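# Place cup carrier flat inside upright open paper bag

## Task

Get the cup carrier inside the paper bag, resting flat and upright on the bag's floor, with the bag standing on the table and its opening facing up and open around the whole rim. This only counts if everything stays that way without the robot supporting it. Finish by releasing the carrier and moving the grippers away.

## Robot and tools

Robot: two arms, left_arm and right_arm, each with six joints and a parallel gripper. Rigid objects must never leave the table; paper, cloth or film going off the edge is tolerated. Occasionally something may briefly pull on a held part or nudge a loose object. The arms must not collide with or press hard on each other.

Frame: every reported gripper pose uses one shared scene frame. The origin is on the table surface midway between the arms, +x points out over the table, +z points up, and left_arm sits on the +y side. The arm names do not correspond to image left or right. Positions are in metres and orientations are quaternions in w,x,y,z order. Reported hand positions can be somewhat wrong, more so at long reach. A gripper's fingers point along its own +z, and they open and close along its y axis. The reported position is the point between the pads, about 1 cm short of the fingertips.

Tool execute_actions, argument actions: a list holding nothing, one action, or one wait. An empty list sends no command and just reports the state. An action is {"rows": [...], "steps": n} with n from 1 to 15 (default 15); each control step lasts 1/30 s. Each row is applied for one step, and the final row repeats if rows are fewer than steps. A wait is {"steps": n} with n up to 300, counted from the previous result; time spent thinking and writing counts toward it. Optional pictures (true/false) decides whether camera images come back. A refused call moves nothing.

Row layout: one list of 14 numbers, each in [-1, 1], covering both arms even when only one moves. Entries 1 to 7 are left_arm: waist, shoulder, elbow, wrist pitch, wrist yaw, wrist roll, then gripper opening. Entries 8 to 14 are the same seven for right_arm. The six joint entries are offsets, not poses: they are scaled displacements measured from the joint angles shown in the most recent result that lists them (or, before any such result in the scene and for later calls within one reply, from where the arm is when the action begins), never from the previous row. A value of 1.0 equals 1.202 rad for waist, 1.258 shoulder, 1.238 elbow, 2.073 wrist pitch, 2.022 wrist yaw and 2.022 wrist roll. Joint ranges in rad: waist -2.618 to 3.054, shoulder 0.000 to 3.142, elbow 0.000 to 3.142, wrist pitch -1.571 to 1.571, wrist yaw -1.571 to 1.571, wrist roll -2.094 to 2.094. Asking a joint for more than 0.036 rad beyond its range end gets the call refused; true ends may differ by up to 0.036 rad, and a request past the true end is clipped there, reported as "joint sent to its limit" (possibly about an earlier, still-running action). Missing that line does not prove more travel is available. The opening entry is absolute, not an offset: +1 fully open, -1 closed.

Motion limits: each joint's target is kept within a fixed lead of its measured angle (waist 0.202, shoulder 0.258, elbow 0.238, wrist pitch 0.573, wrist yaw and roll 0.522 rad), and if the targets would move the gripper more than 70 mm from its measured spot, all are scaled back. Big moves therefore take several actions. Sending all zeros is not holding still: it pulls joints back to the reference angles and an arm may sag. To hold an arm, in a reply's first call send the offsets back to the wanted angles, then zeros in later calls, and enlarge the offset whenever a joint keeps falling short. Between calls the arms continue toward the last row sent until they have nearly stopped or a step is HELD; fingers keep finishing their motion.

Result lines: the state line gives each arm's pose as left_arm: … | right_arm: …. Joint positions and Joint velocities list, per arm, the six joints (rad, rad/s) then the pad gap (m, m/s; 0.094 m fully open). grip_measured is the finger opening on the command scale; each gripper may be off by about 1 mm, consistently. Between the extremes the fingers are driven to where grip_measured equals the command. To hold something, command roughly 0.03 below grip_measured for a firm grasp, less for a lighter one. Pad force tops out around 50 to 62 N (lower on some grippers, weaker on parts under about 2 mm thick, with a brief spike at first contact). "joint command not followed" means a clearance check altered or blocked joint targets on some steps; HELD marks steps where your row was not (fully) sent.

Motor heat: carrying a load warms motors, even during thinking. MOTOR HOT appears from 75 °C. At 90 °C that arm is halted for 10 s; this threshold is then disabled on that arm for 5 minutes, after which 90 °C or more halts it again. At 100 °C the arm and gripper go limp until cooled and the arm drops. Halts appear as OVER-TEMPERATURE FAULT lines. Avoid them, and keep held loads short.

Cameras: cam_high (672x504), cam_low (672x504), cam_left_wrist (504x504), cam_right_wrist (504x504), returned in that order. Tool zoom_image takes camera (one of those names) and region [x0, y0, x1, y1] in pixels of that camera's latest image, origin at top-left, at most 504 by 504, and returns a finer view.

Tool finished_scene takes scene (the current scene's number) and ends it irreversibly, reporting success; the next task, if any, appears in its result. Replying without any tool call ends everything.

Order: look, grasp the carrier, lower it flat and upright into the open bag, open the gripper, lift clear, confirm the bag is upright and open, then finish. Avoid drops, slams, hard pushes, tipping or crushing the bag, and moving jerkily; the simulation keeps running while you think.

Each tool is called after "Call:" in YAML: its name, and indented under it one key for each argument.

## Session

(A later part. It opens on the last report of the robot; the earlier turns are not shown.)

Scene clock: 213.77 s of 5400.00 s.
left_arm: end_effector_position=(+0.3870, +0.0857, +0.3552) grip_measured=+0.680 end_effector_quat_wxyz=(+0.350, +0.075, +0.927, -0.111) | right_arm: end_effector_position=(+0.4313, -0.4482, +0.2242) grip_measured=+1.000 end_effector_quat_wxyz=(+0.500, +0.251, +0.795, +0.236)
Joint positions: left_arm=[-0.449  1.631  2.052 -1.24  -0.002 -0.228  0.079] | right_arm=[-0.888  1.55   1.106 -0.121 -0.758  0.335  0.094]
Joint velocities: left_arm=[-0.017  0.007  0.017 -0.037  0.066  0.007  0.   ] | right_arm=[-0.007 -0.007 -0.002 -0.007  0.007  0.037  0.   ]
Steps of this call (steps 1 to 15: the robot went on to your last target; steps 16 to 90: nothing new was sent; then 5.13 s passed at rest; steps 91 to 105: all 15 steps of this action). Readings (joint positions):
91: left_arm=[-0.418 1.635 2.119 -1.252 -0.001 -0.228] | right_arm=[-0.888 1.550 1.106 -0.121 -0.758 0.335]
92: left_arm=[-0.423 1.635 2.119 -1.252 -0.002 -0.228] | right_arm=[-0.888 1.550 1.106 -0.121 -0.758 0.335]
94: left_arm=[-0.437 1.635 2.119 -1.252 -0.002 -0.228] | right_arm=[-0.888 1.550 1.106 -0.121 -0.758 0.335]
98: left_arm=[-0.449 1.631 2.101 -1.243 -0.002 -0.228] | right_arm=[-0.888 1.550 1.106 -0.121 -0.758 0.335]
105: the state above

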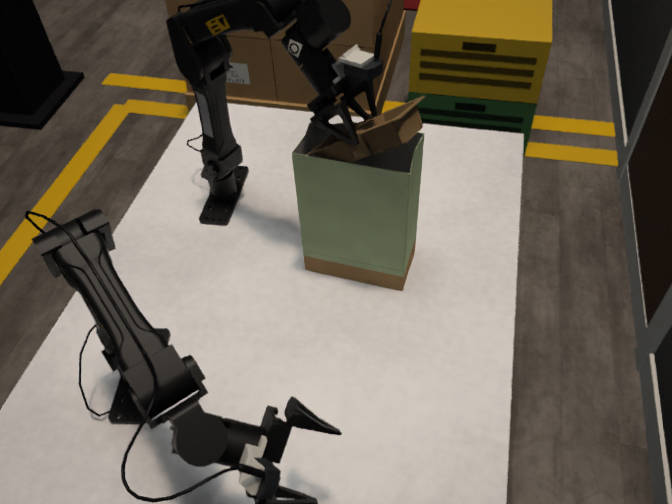

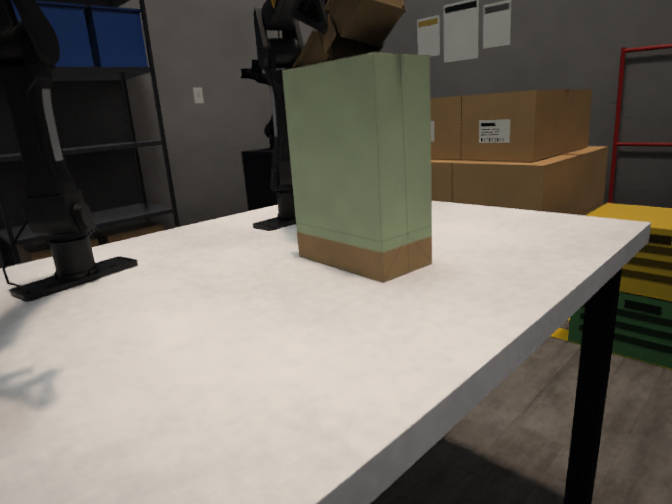

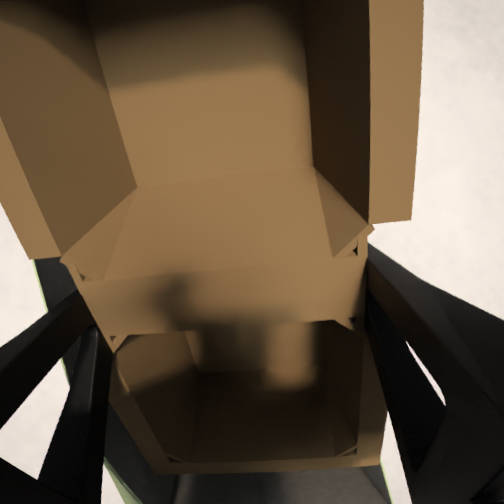

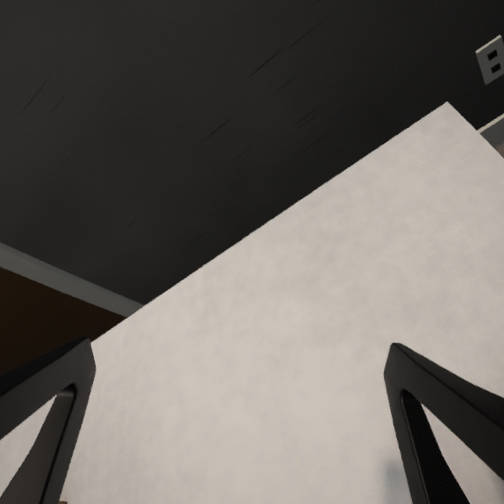

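Call:
execute_actions:
  actions:
    - {"rows":[[0.01,-0.01,0,0,0,0,0.66,0,0,0,0,0,0,1],[0.018,-0.02,-0.01,0,0,0,0.66,0,0,0,0,0,0,1],[0.018,-0.03,-0.03,0.01,0,0,0.66,0,0,0,0,0,0,1],[0.018,-0.04,-0.06,0.02,0,0,0.66,0,0,0,0,0,0,1],[0.018,-0.05,-0.09,0.03,0,0,0.66,0,0,0,0,0,0,1],[0.018,-0.06,-0.12,0.045,0,0,0.66,0,0,0,0,0,0,1],[0.018,-0.075,-0.15,0.055,0,0,0.66,0,0,0,0,0,0,1]]}

Call:
zoom_image:
  camera: "cam_high"
  region: [230,0,470,220]

Scene clock: 222.77 s of 5400.00 s.
left_arm: end_effector_position=(+0.3814, +0.0946, +0.3279) grip_measured=+0.680 end_effector_quat_wxyz=(+0.337, +0.068, +0.933, -0.104) | right_arm: end_effector_position=(+0.4313, -0.4482, +0.2242) grip_measured=+1.000 end_effector_quat_wxyz=(+0.500, +0.251, +0.795, +0.236)
Joint positions: left_arm=[-0.433  1.562  1.873 -1.162 -0.001 -0.228  0.079] | right_arm=[-0.888  1.55   1.106 -0.121 -0.758  0.335  0.094]
Joint velocities: left_arm=[ 0.007 -0.012 -0.002  0.11  -0.095 -0.066  0.001] | right_arm=[-0.022 -0.012 -0.002 -0.081 -0.007 -0.007  0.   ]
Steps of this call (steps 1 to 15: the robot went on to your last target; steps 16 to 90: nothing new was sent; then 5.50 s passed at rest; steps 91 to 105: all 15 steps of this action). Readings (joint positions):
91: left_arm=[-0.448 1.631 2.052 -1.240 -0.002 -0.228] | right_arm=[-0.888 1.550 1.106 -0.121 -0.758 0.335]
92: left_arm=[-0.446 1.631 2.052 -1.240 -0.001 -0.228] | right_arm=[-0.888 1.550 1.106 -0.121 -0.758 0.335]
94: left_arm=[-0.439 1.622 2.033 -1.228 -0.001 -0.228] | right_arm=[-0.888 1.550 1.106 -0.121 -0.758 0.335]
98: left_arm=[-0.433 1.570 1.913 -1.186 -0.001 -0.228] | right_arm=[-0.888 1.550 1.106 -0.121 -0.758 0.335]
105: the state above

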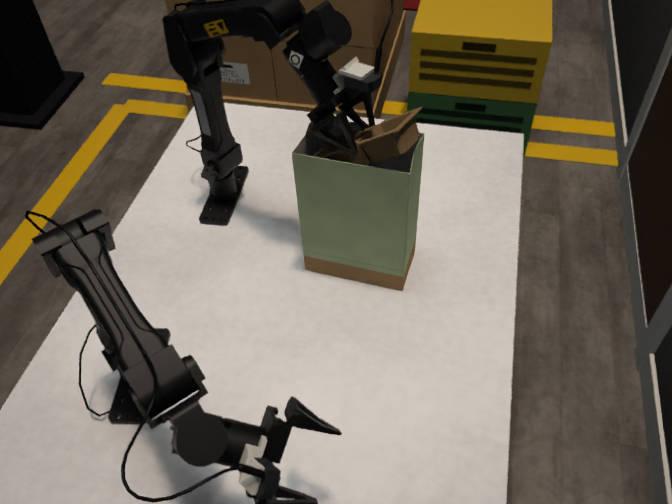

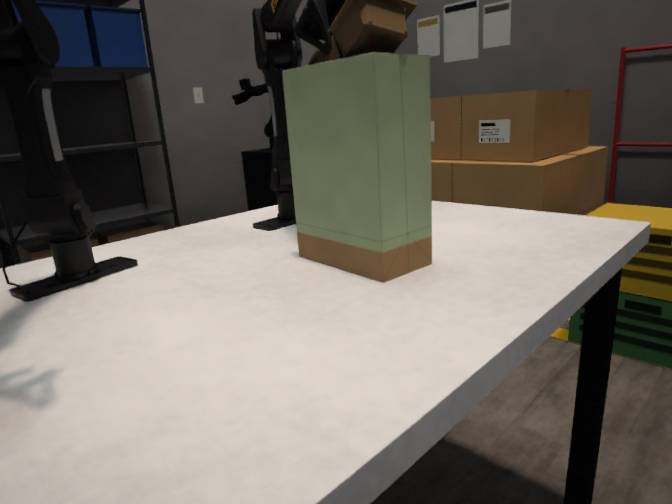

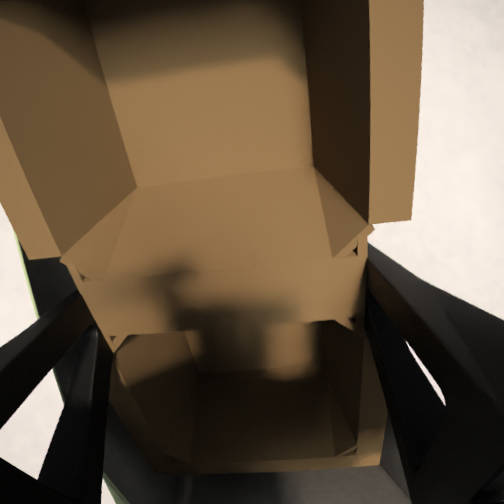

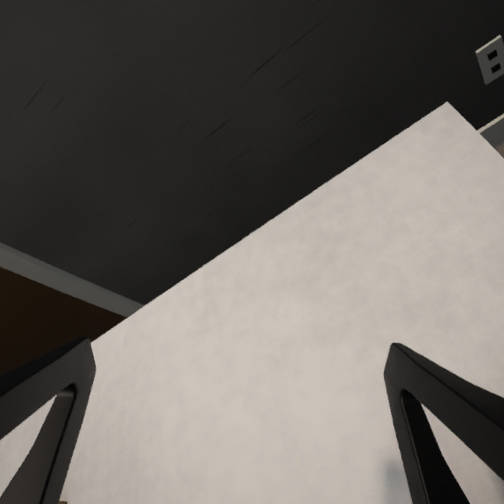

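Region (230, 0, 470, 220) of cam_high's 672x504 image, scaled by 2.100, with more detail than that image has; it fills the top 462 rows of this view, and the rest is white.

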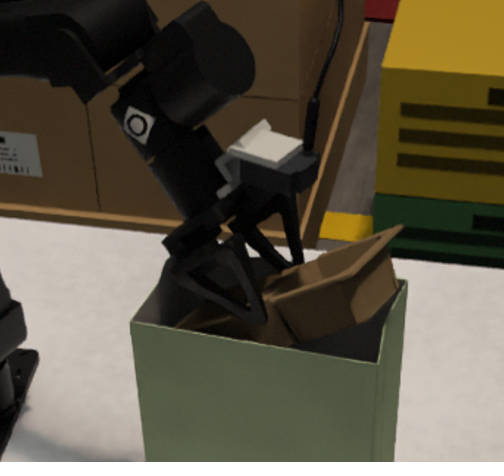

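Call:
execute_actions:
  actions:
    - {"rows":[[0,-0.015,-0.02,0.01,0,-0.02,0.66,0,0,0,0,0,0,1],[0,-0.03,-0.04,0.015,0,-0.04,0.66,0,0,0,0,0,0,1],[0.005,-0.045,-0.06,0.02,0,-0.055,0.66,0,0,0,0,0,0,1],[0.01,-0.06,-0.08,0.025,0,-0.055,0.66,0,0,0,0,0,0,1],[0.01,-0.075,-0.1,0.03,0,-0.055,0.66,0,0,0,0,0,0,1]]}

Call:
zoom_image:
  camera: "cam_high"
  region: [230,0,470,220]

Scene clock: 238.07 s of 5400.00 s.
left_arm: end_effector_position=(+0.3690, +0.1014, +0.3180) grip_measured=+0.680 end_effector_quat_wxyz=(+0.331, +0.020, +0.936, -0.119) | right_arm: end_effector_position=(+0.4313, -0.4482, +0.2242) grip_measured=+1.000 end_effector_quat_wxyz=(+0.500, +0.251, +0.795, +0.236)
Joint positions: left_arm=[-0.428  1.49   1.761 -1.122 -0.001 -0.325  0.079] | right_arm=[-0.888  1.55   1.106 -0.121 -0.758  0.335  0.094]
Joint velocities: left_arm=[ 0.002  0.002  0.002 -0.022  0.066  0.022  0.   ] | right_arm=[-0.012 -0.002 -0.022 -0.095  0.037 -0.022  0.   ]
Steps of this call (steps 1 to 30: the robot went on to your last target; steps 31 to 90: nothing new was sent; then 11.80 s passed at rest; steps 91 to 105: all 15 steps of this action). Readings (joint positions):
91: left_arm=[-0.433 1.562 1.873 -1.147 -0.001 -0.232] | right_arm=[-0.888 1.550 1.106 -0.121 -0.758 0.335]
92: left_arm=[-0.433 1.559 1.867 -1.143 -0.001 -0.243] | right_arm=[-0.888 1.550 1.106 -0.121 -0.758 0.335]
94: left_arm=[-0.433 1.540 1.829 -1.131 -0.001 -0.273] | right_arm=[-0.888 1.550 1.106 -0.121 -0.758 0.335]
98: left_arm=[-0.429 1.498 1.762 -1.129 -0.001 -0.307] | right_arm=[-0.888 1.550 1.106 -0.121 -0.758 0.335]
105: the state above

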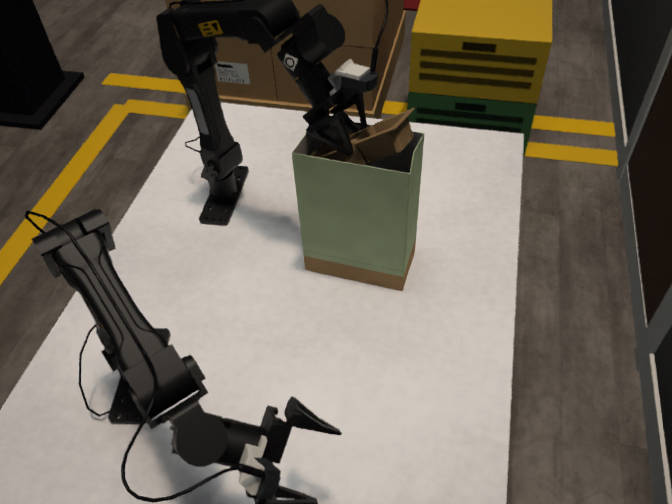

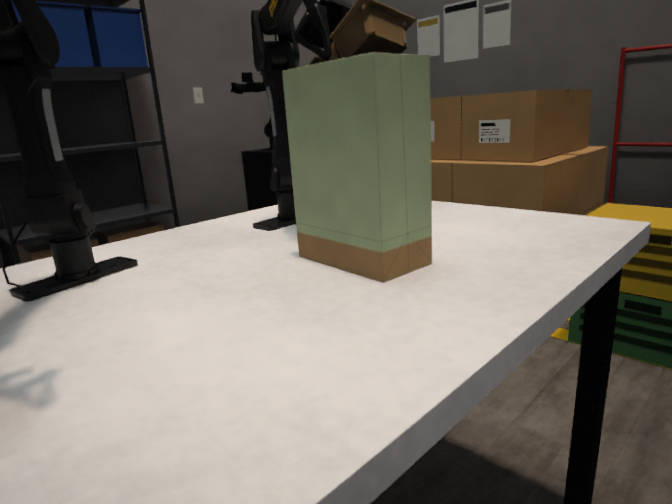

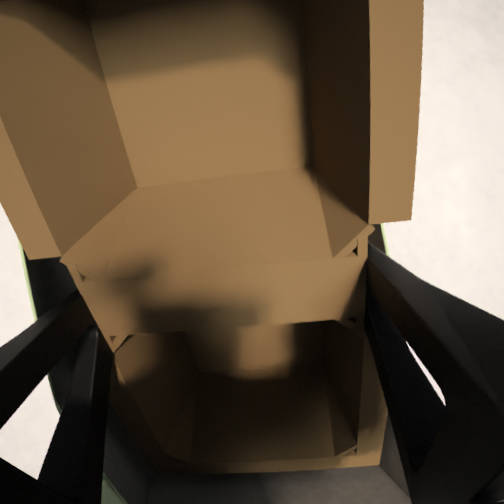

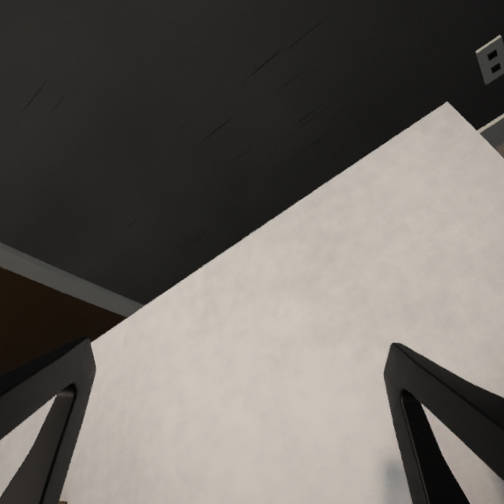

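Region (230, 0, 470, 220) of cam_high's 672x504 image, scaled by 2.100, with more detail than that image has; it fills the top 462 rows of this view, and the rest is white.

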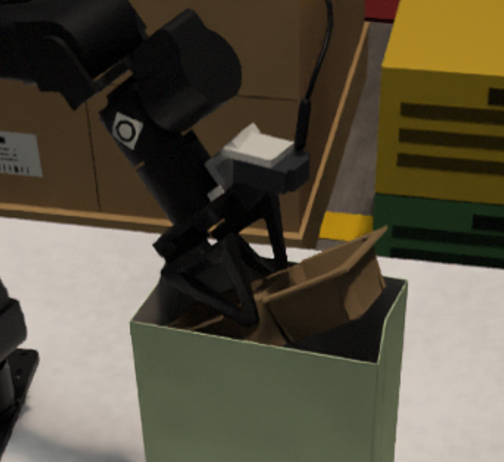

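Call:
execute_actions:
  actions:
    - {"rows":[[0.01,0,0,0,0,0,0.66,0,0,0,0,0,0,1],[0.018,0,0,0,0,0,0.66,0,0,0,0,0,0,1],[0.018,0,0,0,0,0,0.66,0,0,0,0,0,0,1],[0.018,0.01,0,-0.01,0,0,0.66,0,0,0,0,0,0,1],[0.018,0.02,0,-0.015,0,0,0.66,0,0,0,0,0,0,1],[0.018,0.03,0,-0.02,0,0,0.66,0,0,0,0,0,0,1],[0.018,0.04,0,-0.025,0,0,0.66,0,0,0,0,0,0,1],[0.018,0.05,0,-0.03,0,0,0.66,0,0,0,0,0,0,1]]}

Call:
zoom_image:
  camera: "cam_high"
  region: [230,0,470,220]

Scene clock: 247.93 s of 5400.00 s.
left_arm: end_effector_position=(+0.3739, +0.1057, +0.2825) grip_measured=+0.680 end_effector_quat_wxyz=(+0.274, +0.011, +0.957, -0.097) | right_arm: end_effector_position=(+0.4313, -0.4482, +0.2242) grip_measured=+1.000 end_effector_quat_wxyz=(+0.500, +0.251, +0.795, +0.236)
Joint positions: left_arm=[-0.413  1.565  1.761 -1.176 -0.001 -0.33   0.079] | right_arm=[-0.888  1.55   1.106 -0.121 -0.758  0.335  0.094]
Joint velocities: left_arm=[-0.002  0.017 -0.017 -0.066  0.007 -0.037 -0.001] | right_arm=[ 0.002 -0.007  0.012  0.051 -0.007 -0.022  0.   ]
Steps of this call (steps 1 to 15: the robot went on to your last target; steps 16 to 90: nothing new was sent; then 6.37 s passed at rest; steps 91 to 105: all 15 steps of this action). Readings (joint positions):
91: left_arm=[-0.428 1.490 1.761 -1.121 -0.001 -0.330] | right_arm=[-0.888 1.550 1.106 -0.121 -0.758 0.335]
92: left_arm=[-0.426 1.490 1.761 -1.121 -0.001 -0.330] | right_arm=[-0.888 1.550 1.106 -0.121 -0.758 0.335]
94: left_arm=[-0.419 1.491 1.761 -1.123 -0.001 -0.330] | right_arm=[-0.888 1.550 1.106 -0.121 -0.758 0.335]
98: left_arm=[-0.413 1.513 1.761 -1.145 -0.001 -0.330] | right_arm=[-0.888 1.550 1.106 -0.121 -0.758 0.335]
105: the state above

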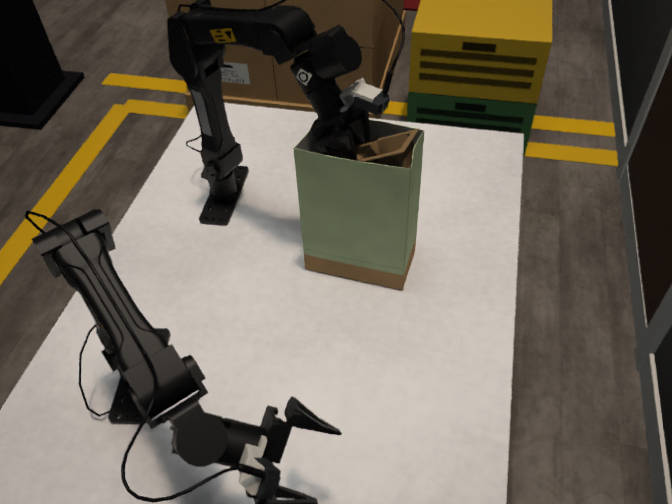

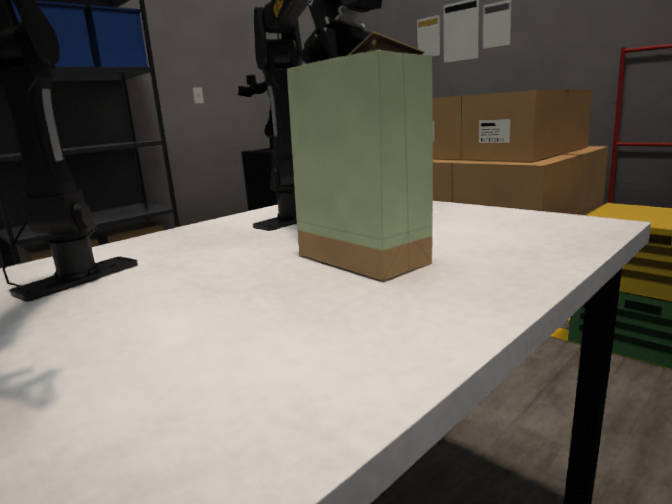

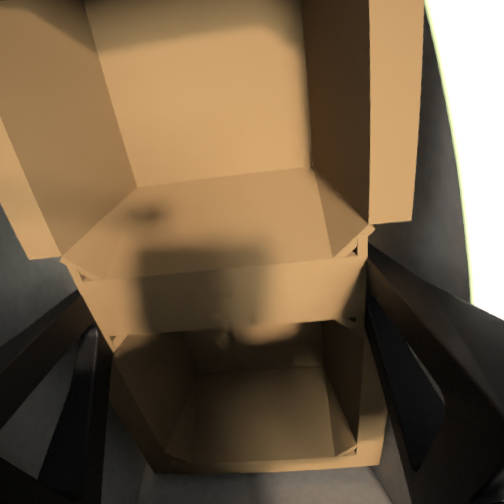

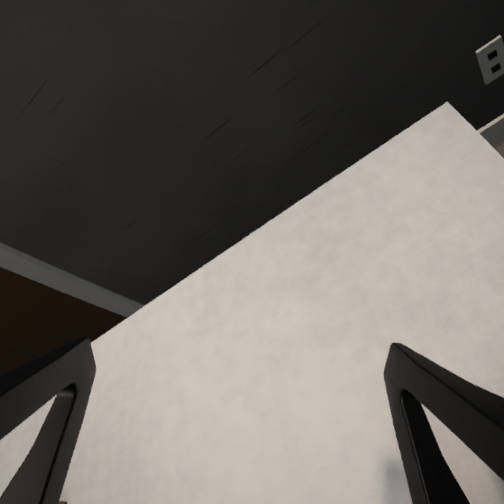

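Region (230, 0, 470, 220) of cam_high's 672x504 image, scaled by 2.100, with more detail than that image has; it fills the top 462 rows of this view, and the rest is white.

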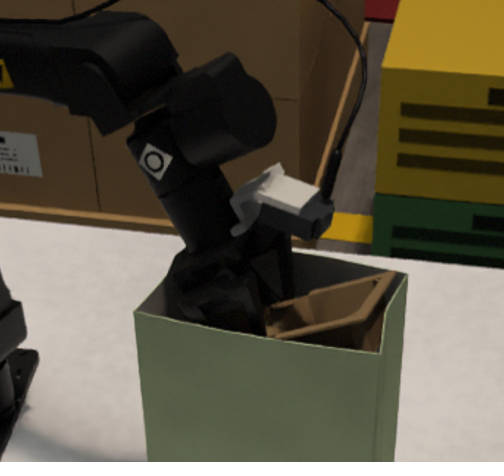

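Call:
execute_actions:
  actions:
    - {"rows":[[0,-0.02,0,0,0,0,0.66,0,0,0,0,0,0,1],[0,-0.035,-0.01,0,0,0,0.66,0,0,0,0,0,0,1],[0,-0.05,-0.025,0,0,0,0.66,0,0,0,0,0,0,1],[0,-0.055,-0.04,0,0,0,0.66,0,0,0,0,0,0,1],[0,-0.055,-0.055,0,0,0,0.66,0,0,0,0,0,0,1],[0,-0.055,-0.07,0,0,0,0.66,0,0,0,0,0,0,1],[0,-0.055,-0.08,0,0,0,0.66,0,0,0,0,0,0,1]]}

Call:
zoom_image:
  camera: "cam_high"
  region: [230,0,470,220]

Scene clock: 257.57 s of 5400.00 s.
left_arm: end_effector_position=(+0.3564, +0.1122, +0.2707) grip_measured=+0.680 end_effector_quat_wxyz=(+0.259, +0.011, +0.961, -0.092) | right_arm: end_effector_position=(+0.4313, -0.4482, +0.2242) grip_measured=+1.000 end_effector_quat_wxyz=(+0.500, +0.251, +0.795, +0.236)
Joint positions: left_arm=[-0.413  1.508  1.674 -1.178 -0.001 -0.33   0.079] | right_arm=[-0.888  1.55   1.106 -0.121 -0.758  0.335  0.094]
Joint velocities: left_arm=[ 0.002 -0.007  0.002  0.037 -0.022  0.037 -0.001] | right_arm=[-0.022 -0.002 -0.007  0.022 -0.022  0.007  0.   ]
Steps of this call (steps 1 to 15: the robot went on to your last target; steps 16 to 90: nothing new was sent; then 6.13 s passed at rest; steps 91 to 105: all 15 steps of this action). Readings (joint positions):
91: left_arm=[-0.413 1.565 1.761 -1.180 -0.001 -0.330] | right_arm=[-0.888 1.550 1.106 -0.121 -0.758 0.335]
92: left_arm=[-0.413 1.564 1.761 -1.180 -0.001 -0.330] | right_arm=[-0.888 1.550 1.106 -0.121 -0.758 0.335]
94: left_arm=[-0.413 1.549 1.746 -1.176 -0.001 -0.330] | right_arm=[-0.888 1.550 1.106 -0.121 -0.758 0.335]
98: left_arm=[-0.413 1.510 1.693 -1.177 -0.001 -0.330] | right_arm=[-0.888 1.550 1.106 -0.121 -0.758 0.335]
105: the state above

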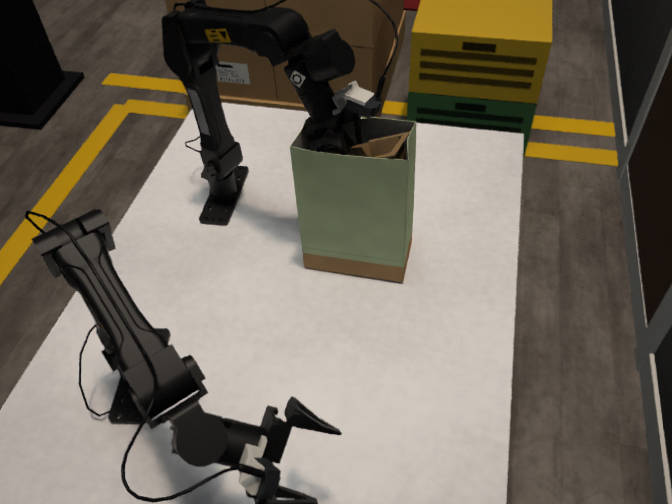

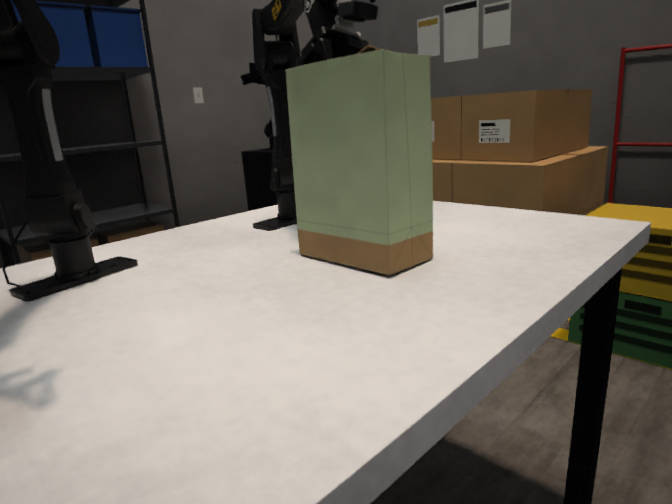

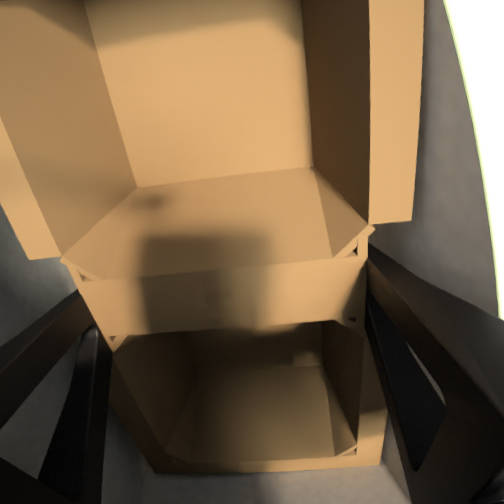

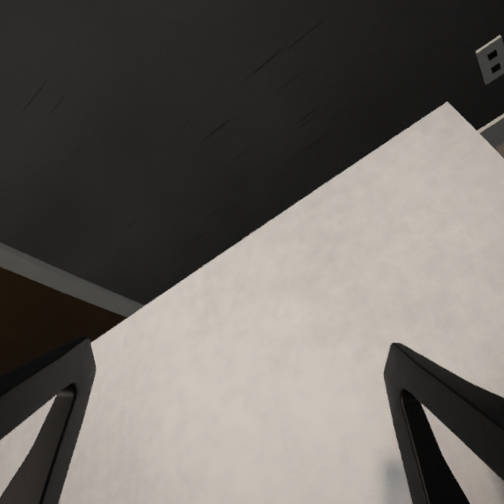

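Region (230, 0, 470, 220) of cam_high's 672x504 image, scaled by 2.100, with more detail than that image has; it fills the top 462 rows of this view, and the rest is white.

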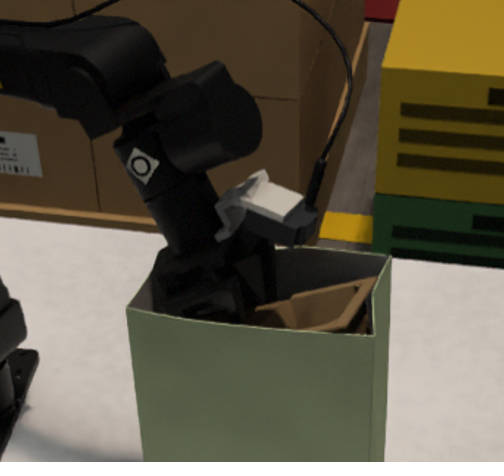

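Call:
execute_actions:
  actions:
    - {"rows":[[-0.01,0.01,0,-0.01,0,0,0.66,0,0,0,0,0,0,1],[-0.02,0.025,0.01,-0.02,0,0,0.66,0,0,0,0,0,0,1],[-0.025,0.04,0.02,-0.03,0,0,0.66,0,0,0,0,0,0,1],[-0.025,0.055,0.03,-0.04,0,0,0.66,0,0,0,0,0,0,1],[-0.025,0.07,0.035,-0.045,0,0,0.66,0,0,0,0,0,0,1],[-0.025,0.085,0.04,-0.05,0,0,0.66,0,0,0,0,0,0,1],[-0.025,0.1,0.045,-0.055,0,0,0.66,0,0,0,0,0,0,1],[-0.025,0.115,0.05,-0.06,0,0,0.66,0,0,0,0,0,0,1],[-0.025,0.125,0.055,-0.065,0,0,0.66,0,0,0,0,0,0,1]]}

Call:
zoom_image:
  camera: "cam_high"
  region: [230,0,470,220]

Scene clock: 266.17 s of 5400.00 s.
left_arm: end_effector_position=(+0.3526, +0.1040, +0.2061) grip_measured=+0.680 end_effector_quat_wxyz=(+0.136, +0.024, +0.989, -0.049) | right_arm: end_effector_position=(+0.4313, -0.4482, +0.2242) grip_measured=+1.000 end_effector_quat_wxyz=(+0.500, +0.251, +0.795, +0.236)
Joint positions: left_arm=[-0.438  1.689  1.703 -1.296 -0.002 -0.33   0.079] | right_arm=[-0.888  1.55   1.106 -0.121 -0.758  0.335  0.094]
Joint velocities: left_arm=[-0.002 -0.007 -0.002 -0.11   0.037 -0.081 -0.   ] | right_arm=[ 0.007  0.007 -0.002 -0.095  0.066  0.007  0.   ]
Steps of this call (steps 1 to 15: the robot went on to your last target; steps 16 to 90: nothing new was sent; then 5.10 s passed at rest; steps 91 to 105: all 15 steps of this action). Readings (joint positions):
91: left_arm=[-0.414 1.509 1.674 -1.180 -0.001 -0.330] | right_arm=[-0.888 1.550 1.106 -0.121 -0.758 0.335]
92: left_arm=[-0.416 1.511 1.674 -1.183 -0.002 -0.330] | right_arm=[-0.888 1.550 1.106 -0.121 -0.758 0.335]
94: left_arm=[-0.427 1.527 1.676 -1.200 -0.002 -0.330] | right_arm=[-0.888 1.550 1.106 -0.121 -0.758 0.335]
98: left_arm=[-0.438 1.605 1.698 -1.246 -0.002 -0.330] | right_arm=[-0.888 1.550 1.106 -0.121 -0.758 0.335]
105: the state above

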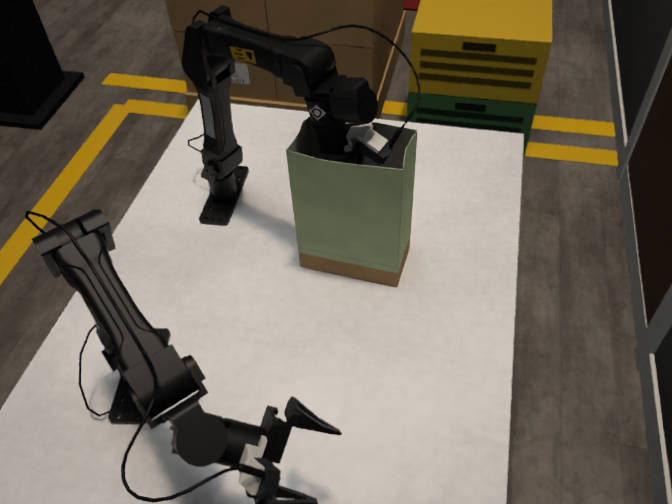

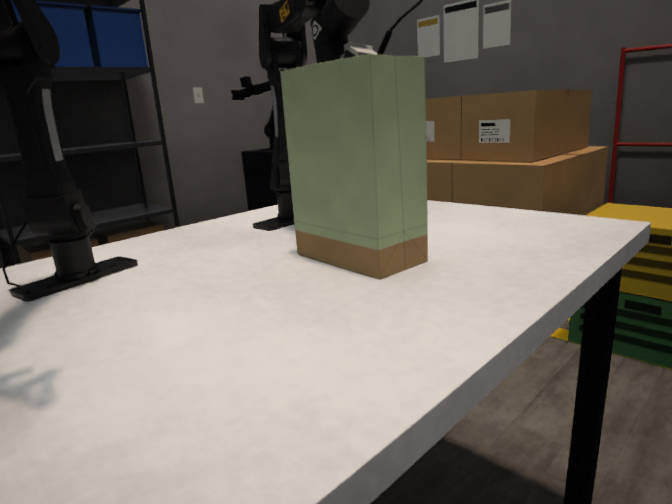

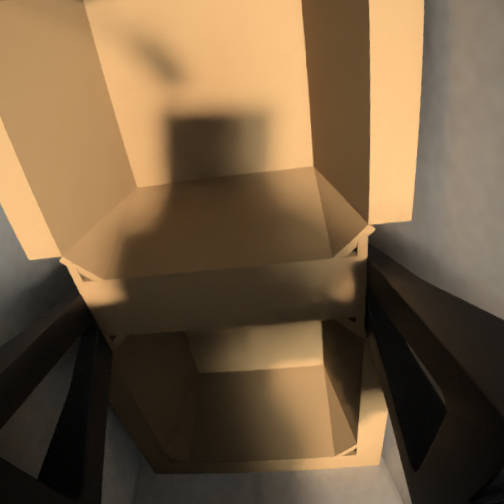

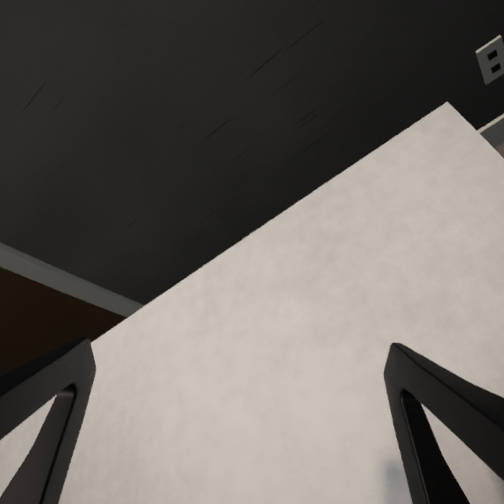

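Region (230, 0, 470, 220) of cam_high's 672x504 image, scaled by 2.100, with more detail than that image has; it fills the top 462 rows of this view, and the rest is white.

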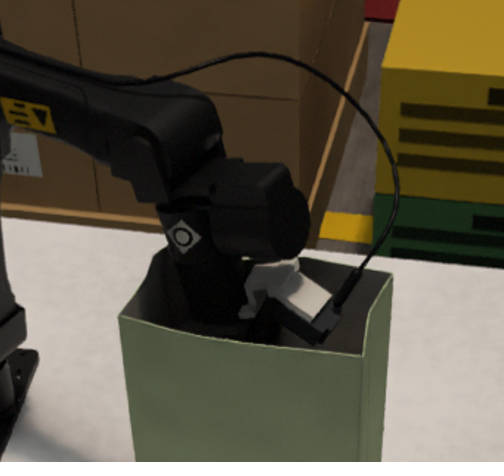

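Call:
execute_actions:
  actions:
    - {"rows":[[0,0.005,-0.02,0.01,0,0,0.66,0,0,0,0,0,0,1],[0,0.01,-0.04,0.02,0,0,0.66,0,0,0,0,0,0,1],[0,0.015,-0.06,0.03,0,0,0.66,0,0,0,0,0,0,1],[0,0.02,-0.08,0.04,0,0,0.66,0,0,0,0,0,0,1],[0,0.025,-0.1,0.05,0,0,0.66,0,0,0,0,0,0,1],[0,0.03,-0.12,0.06,0,0,0.66,0,0,0,0,0,0,1],[0,0.035,-0.14,0.07,0,0,0.66,0,0,0,0,0,0,1],[0,0.04,-0.16,0.08,0,0,0.66,0,0,0,0,0,0,1],[0,0.045,-0.18,0.093,0,0,0.66,0,0,0,0,0,0,1]]}

Call:
zoom_image:
  camera: "cam_high"
  region: [230,0,470,220]

Scene clock: 277.77 s of 5400.00 s.
left_arm: end_effector_position=(+0.3438, +0.1075, +0.1179) grip_measured=+0.680 end_effector_quat_wxyz=(+0.062, +0.024, +0.998, -0.022) | right_arm: end_effector_position=(+0.4313, -0.4482, +0.2242) grip_measured=+1.000 end_effector_quat_wxyz=(+0.500, +0.251, +0.795, +0.236)
Joint positions: left_arm=[-0.438  1.77   1.477 -1.146 -0.002 -0.33   0.079] | right_arm=[-0.888  1.55   1.106 -0.121 -0.758  0.335  0.094]
Joint velocities: left_arm=[-0.022 -0.002 -0.002  0.139 -0.007 -0.007 -0.001] | right_arm=[-0.017 -0.007 -0.012 -0.022 -0.007  0.022  0.   ]
Steps of this call (steps 1 to 30: the robot went on to your last target; steps 31 to 90: nothing new was sent; then 8.10 s passed at rest; steps 91 to 105: all 15 steps of this action). Readings (joint positions):
91: left_arm=[-0.438 1.687 1.702 -1.305 -0.002 -0.330] | right_arm=[-0.888 1.550 1.106 -0.121 -0.758 0.335]
92: left_arm=[-0.438 1.687 1.696 -1.298 -0.002 -0.330] | right_arm=[-0.888 1.550 1.106 -0.121 -0.758 0.335]
94: left_arm=[-0.438 1.688 1.667 -1.272 -0.002 -0.330] | right_arm=[-0.888 1.550 1.106 -0.121 -0.758 0.335]
98: left_arm=[-0.438 1.712 1.568 -1.210 -0.002 -0.330] | right_arm=[-0.888 1.550 1.106 -0.121 -0.758 0.335]
105: the state above

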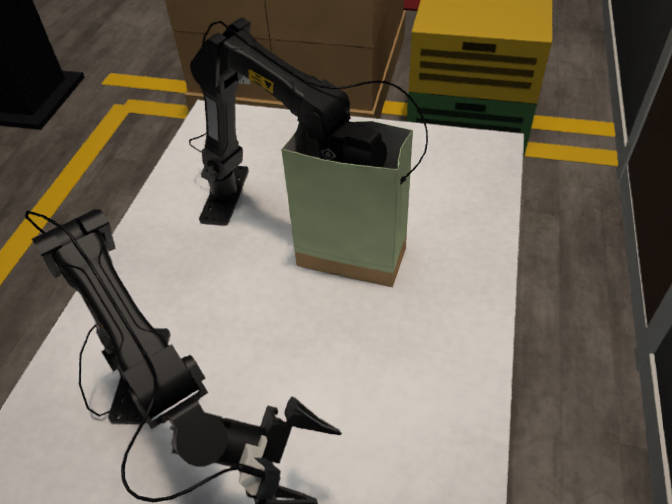

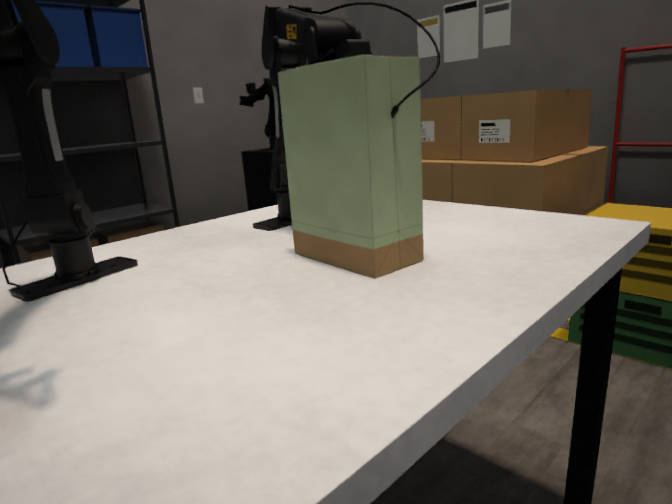

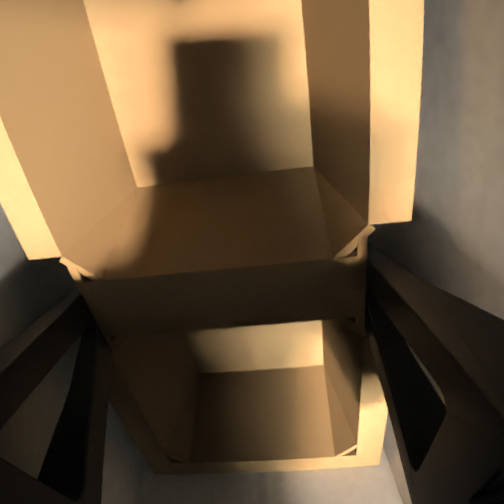

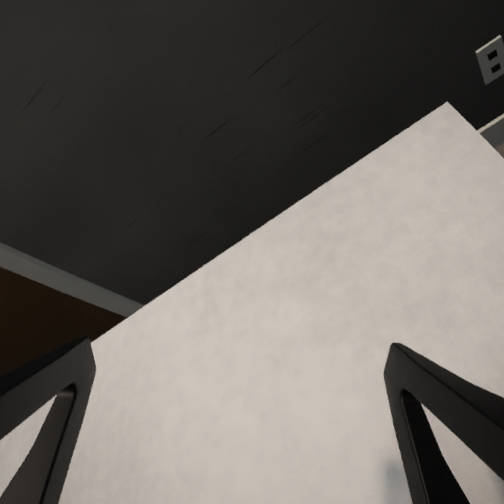

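Region (230, 0, 470, 220) of cam_high's 672x504 image, scaled by 2.100, with more detail than that image has; it fills the top 462 rows of this view, and the rest is white.

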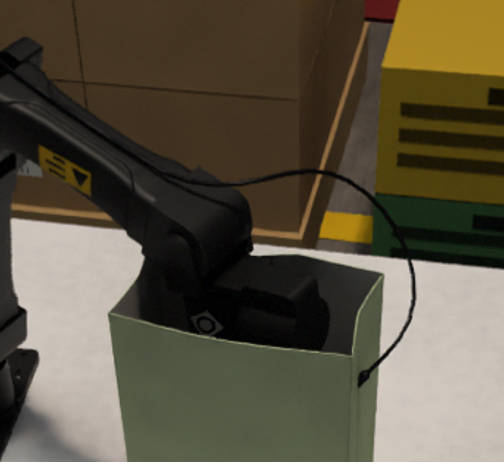

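Call:
execute_actions:
  actions:
    - {"rows":[[0,0,0,0,0,0,0.68,0,0,0,0,0,0,1],[0,0,0,0,0,0,0.7,0,0,0,0,0,0,1],[0,0,0,0,0,0,0.73,0,0,0,0,0,0,1],[0,0,0,0,0,0,0.77,0,0,0,0,0,0,1],[0,0,0,0,0,0,0.82,0,0,0,0,0,0,1]]}

Scene clock: 283.33 s of 5400.00 s.
left_arm: end_effector_position=(+0.3456, +0.1067, +0.1190) grip_measured=+0.818 end_effector_quat_wxyz=(+0.067, +0.024, +0.997, -0.024) | right_arm: end_effector_position=(+0.4313, -0.4482, +0.2242) grip_measured=+1.000 end_effector_quat_wxyz=(+0.500, +0.251, +0.795, +0.236)
Joint positions: left_arm=[-0.438  1.767  1.477 -1.138 -0.002 -0.33   0.085] | right_arm=[-0.888  1.55   1.106 -0.121 -0.758  0.335  0.094]
Joint velocities: left_arm=[ 0.022 -0.002  0.002 -0.051 -0.066  0.022  0.   ] | right_arm=[ 0.007 -0.027  0.007  0.022 -0.037  0.022  0.   ]
Steps of this call (steps 1 to 30: the robot went on to your last target; steps 31 to 90: nothing new was sent; then 2.07 s passed at rest; steps 91 to 105: all 15 steps of this action). Readings (joint positions):
91: left_arm=[-0.438 1.767 1.477 -1.122 -0.002 -0.330] | right_arm=[-0.888 1.550 1.106 -0.121 -0.758 0.335]
92: left_arm=[-0.438 1.767 1.477 -1.125 -0.002 -0.330] | right_arm=[-0.888 1.550 1.106 -0.121 -0.758 0.335]
94: left_arm=[-0.438 1.767 1.477 -1.131 -0.002 -0.330] | right_arm=[-0.888 1.550 1.106 -0.121 -0.758 0.335]
98: left_arm=[-0.438 1.767 1.477 -1.136 -0.002 -0.330] | right_arm=[-0.888 1.550 1.106 -0.121 -0.758 0.335]
105: the state above

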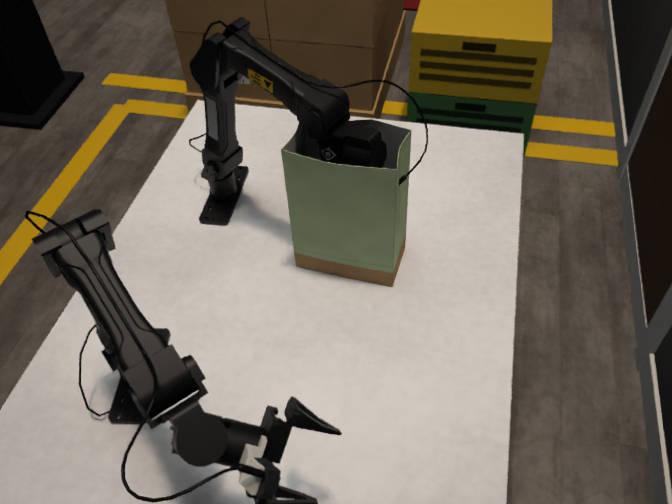

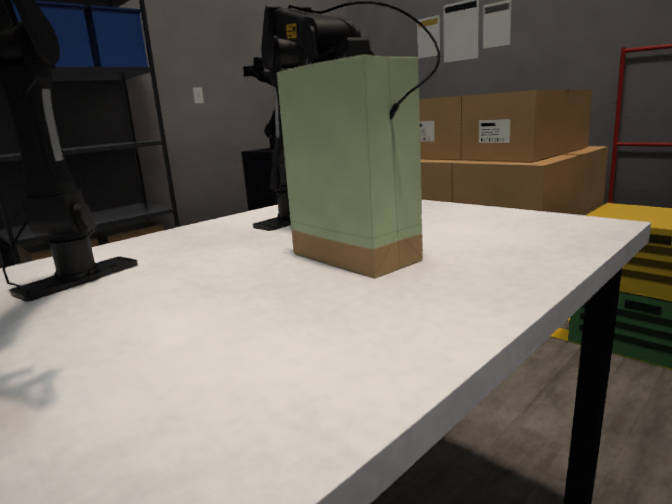

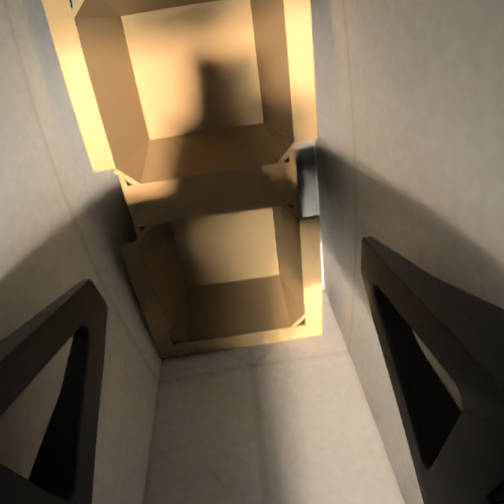

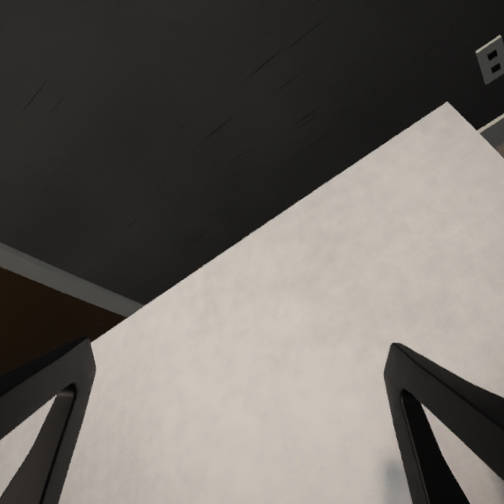

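Call:
execute_actions:
  actions:
    - {"rows":[[0,0,0.02,0,0,0,0.2,0,0,0,0,0,0,1],[0,0,0.04,-0.01,0,0,0.2,0,0,0,0,0,0,1],[0,-0.01,0.07,-0.02,0,0,0.2,0,0,0,0,0,0,1],[0,-0.02,0.09,-0.03,0,0,0.2,0,0,0,0,0,0,1],[0,-0.03,0.12,-0.04,0,0,0.2,0,0,0,0,0,0,1],[0,-0.045,0.14,-0.05,0,0,0.2,0,0,0,0,0,0,1],[0,-0.06,0.16,-0.06,0,0,0.2,0,0,0,0,0,0,1],[0,-0.075,0.18,-0.07,0,0,0.2,0,0,0,0,0,0,1],[0,-0.09,0.2,-0.075,0,0,0.2,0,0,0,0,0,0,1]]}
  pictures: false

Call:
execute_actions:
  actions:
    - {"rows":[[0,-0.015,0.01,0,0,0,0.2,0,0,0,0,0,0,1],[0,-0.03,0.02,0,0,0,0.2,0,0,0,0,0,0,1],[0,-0.045,0.03,0.01,0,0,0.2,0,0,0,0,0,0,1],[0,-0.06,0.04,0.02,0,0,0.2,0,0,0,0,0,0,1],[0,-0.075,0.05,0.03,0,0,0.2,0,0,0,0,0,0,1],[0,-0.09,0.06,0.04,0,0,0.2,0,0,0,0,0,0,1],[0,-0.105,0.07,0.04,0,0,0.2,0,0,0,0,0,0,1],[0,-0.12,0.09,0.04,0,0,0.2,0,0,0,0,0,0,1],[0,-0.135,0.11,0.04,0,0,0.2,0,0,0,0,0,0,1]]}
  pictures: false

Call:
execute_actions:
  actions:
    - {"rows":[[0,0,0.05,0,0,0,0.2,0,0,0,0,0,0,1],[0,-0.01,0.1,-0.01,0,0,0.2,0,0,0,0,0,0,1],[0,-0.02,0.15,-0.02,0,0,0.2,0,0,0,0,0,0,1],[0,-0.03,0.2,-0.04,0,0,0.2,0,0,0,0,0,0,1],[0,-0.04,0.25,-0.06,0,0,0.2,0,0,0,0,0,0,1],[0,-0.04,0.3,-0.08,0,0,0.2,0,0,0,0,0,0,1]]}

Scene clock: 302.80 s of 5400.00 s.
left_arm: end_effector_position=(+0.3577, +0.1019, +0.2283) grip_measured=+0.202 end_effector_quat_wxyz=(+0.178, +0.024, +0.982, -0.065) | right_arm: end_effector_position=(+0.4313, -0.4482, +0.2242) grip_measured=+1.000 end_effector_quat_wxyz=(+0.500, +0.251, +0.795, +0.236)
Joint positions: left_arm=[-0.438  1.642  1.712 -1.259 -0.002 -0.33   0.056] | right_arm=[-0.888  1.55   1.106 -0.121 -0.758  0.335  0.094]
Joint velocities: left_arm=[-0.012 -0.1    0.032 -0.154  0.022 -0.11   0.   ] | right_arm=[-0.002  0.002  0.012  0.11  -0.022 -0.022  0.   ]
Steps of this call (steps 1 to 15: the robot went on to your last target; steps 16 to 90: nothing new was sent; then 15.97 s passed at rest; steps 91 to 105: all 15 steps of this action). Readings (joint positions):
91: left_arm=[-0.438 1.767 1.477 -1.138 -0.002 -0.330] | right_arm=[-0.888 1.550 1.106 -0.121 -0.758 0.335]
92: left_arm=[-0.438 1.767 1.479 -1.141 -0.002 -0.330] | right_arm=[-0.888 1.550 1.106 -0.121 -0.758 0.335]
94: left_arm=[-0.438 1.768 1.503 -1.162 -0.002 -0.330] | right_arm=[-0.888 1.550 1.106 -0.121 -0.758 0.335]
98: left_arm=[-0.438 1.749 1.611 -1.214 -0.002 -0.330] | right_arm=[-0.888 1.550 1.106 -0.121 -0.758 0.335]
105: the state above

Scene clock: 303.30 s of 5400.00 s.
left_arm: end_effector_position=(+0.3548, +0.1031, +0.3474) grip_measured=+0.202 end_effector_quat_wxyz=(+0.350, +0.022, +0.928, -0.128) | right_arm: end_effector_position=(+0.4313, -0.4482, +0.2242) grip_measured=+1.000 end_effector_quat_wxyz=(+0.500, +0.251, +0.795, +0.236)
Joint positions: left_arm=[-0.438  1.46   1.836 -1.183 -0.002 -0.33   0.056] | right_arm=[-0.888  1.55   1.106 -0.121 -0.758  0.335  0.094]
Joint velocities: left_arm=[-0.002 -0.168  0.085  0.037  0.007 -0.022  0.   ] | right_arm=[-0.017 -0.007 -0.007  0.051  0.007  0.037  0.   ]
Steps of this call (steps 1 to 15: all 15 steps of this action). Readings (joint positions):
1: left_arm=[-0.438 1.639 1.712 -1.259 -0.002 -0.330] | right_arm=[-0.888 1.550 1.106 -0.121 -0.758 0.335]
2: left_arm=[-0.438 1.638 1.712 -1.260 -0.002 -0.330] | right_arm=[-0.888 1.550 1.106 -0.121 -0.758 0.335]
4: left_arm=[-0.438 1.630 1.712 -1.256 -0.002 -0.330] | right_arm=[-0.888 1.550 1.106 -0.121 -0.758 0.335]
8: left_arm=[-0.438 1.575 1.741 -1.229 -0.002 -0.330] | right_arm=[-0.888 1.550 1.106 -0.121 -0.758 0.335]
15: the state above

Scene clock: 303.80 s of 5400.00 s.
left_arm: end_effector_position=(+0.3041, +0.1233, +0.4794) grip_measured=+0.202 end_effector_quat_wxyz=(+0.481, +0.020, +0.859, -0.177) | right_arm: end_effector_position=(+0.4313, -0.4482, +0.2242) grip_measured=+1.000 end_effector_quat_wxyz=(+0.500, +0.251, +0.795, +0.236)
Joint positions: left_arm=[-0.438  1.384  2.2   -1.311 -0.002 -0.33   0.056] | right_arm=[-0.888  1.55   1.106 -0.121 -0.758  0.335  0.094]
Joint velocities: left_arm=[-0.012  0.007 -0.017 -0.198  0.095 -0.007  0.001] | right_arm=[ 0.017 -0.007  0.007 -0.007 -0.051 -0.022  0.   ]
Steps of this call (steps 1 to 15: all 15 steps of this action). Readings (joint positions):
1: left_arm=[-0.438 1.457 1.845 -1.185 -0.002 -0.330] | right_arm=[-0.888 1.550 1.106 -0.121 -0.758 0.335]
2: left_arm=[-0.438 1.459 1.863 -1.193 -0.002 -0.330] | right_arm=[-0.888 1.550 1.106 -0.121 -0.758 0.335]
4: left_arm=[-0.438 1.469 1.936 -1.221 -0.002 -0.330] | right_arm=[-0.888 1.550 1.106 -0.121 -0.758 0.335]
8: left_arm=[-0.438 1.455 2.129 -1.273 -0.002 -0.330] | right_arm=[-0.888 1.550 1.106 -0.121 -0.758 0.335]
15: the state above

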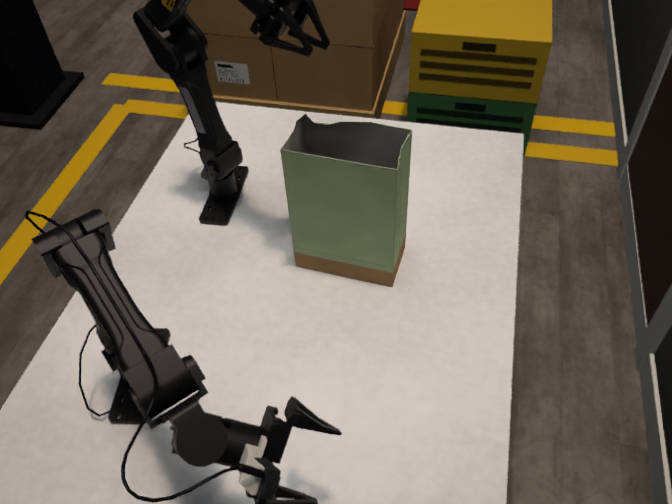

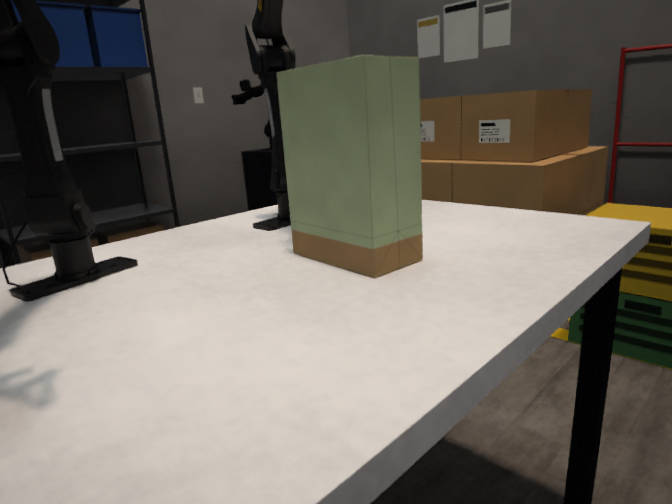

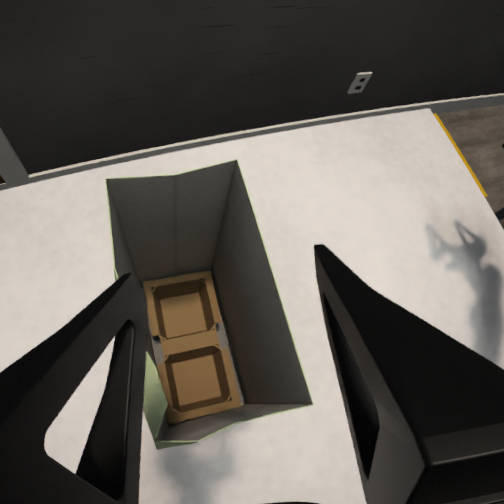

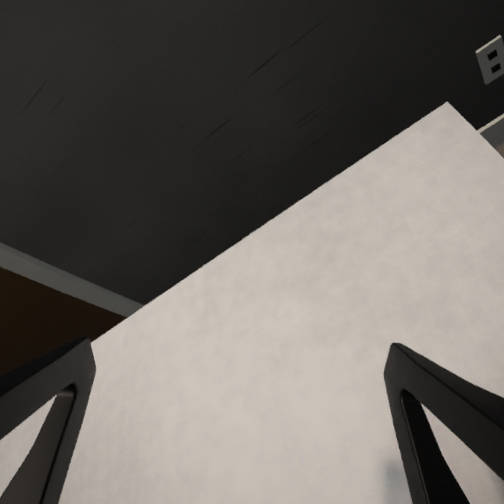

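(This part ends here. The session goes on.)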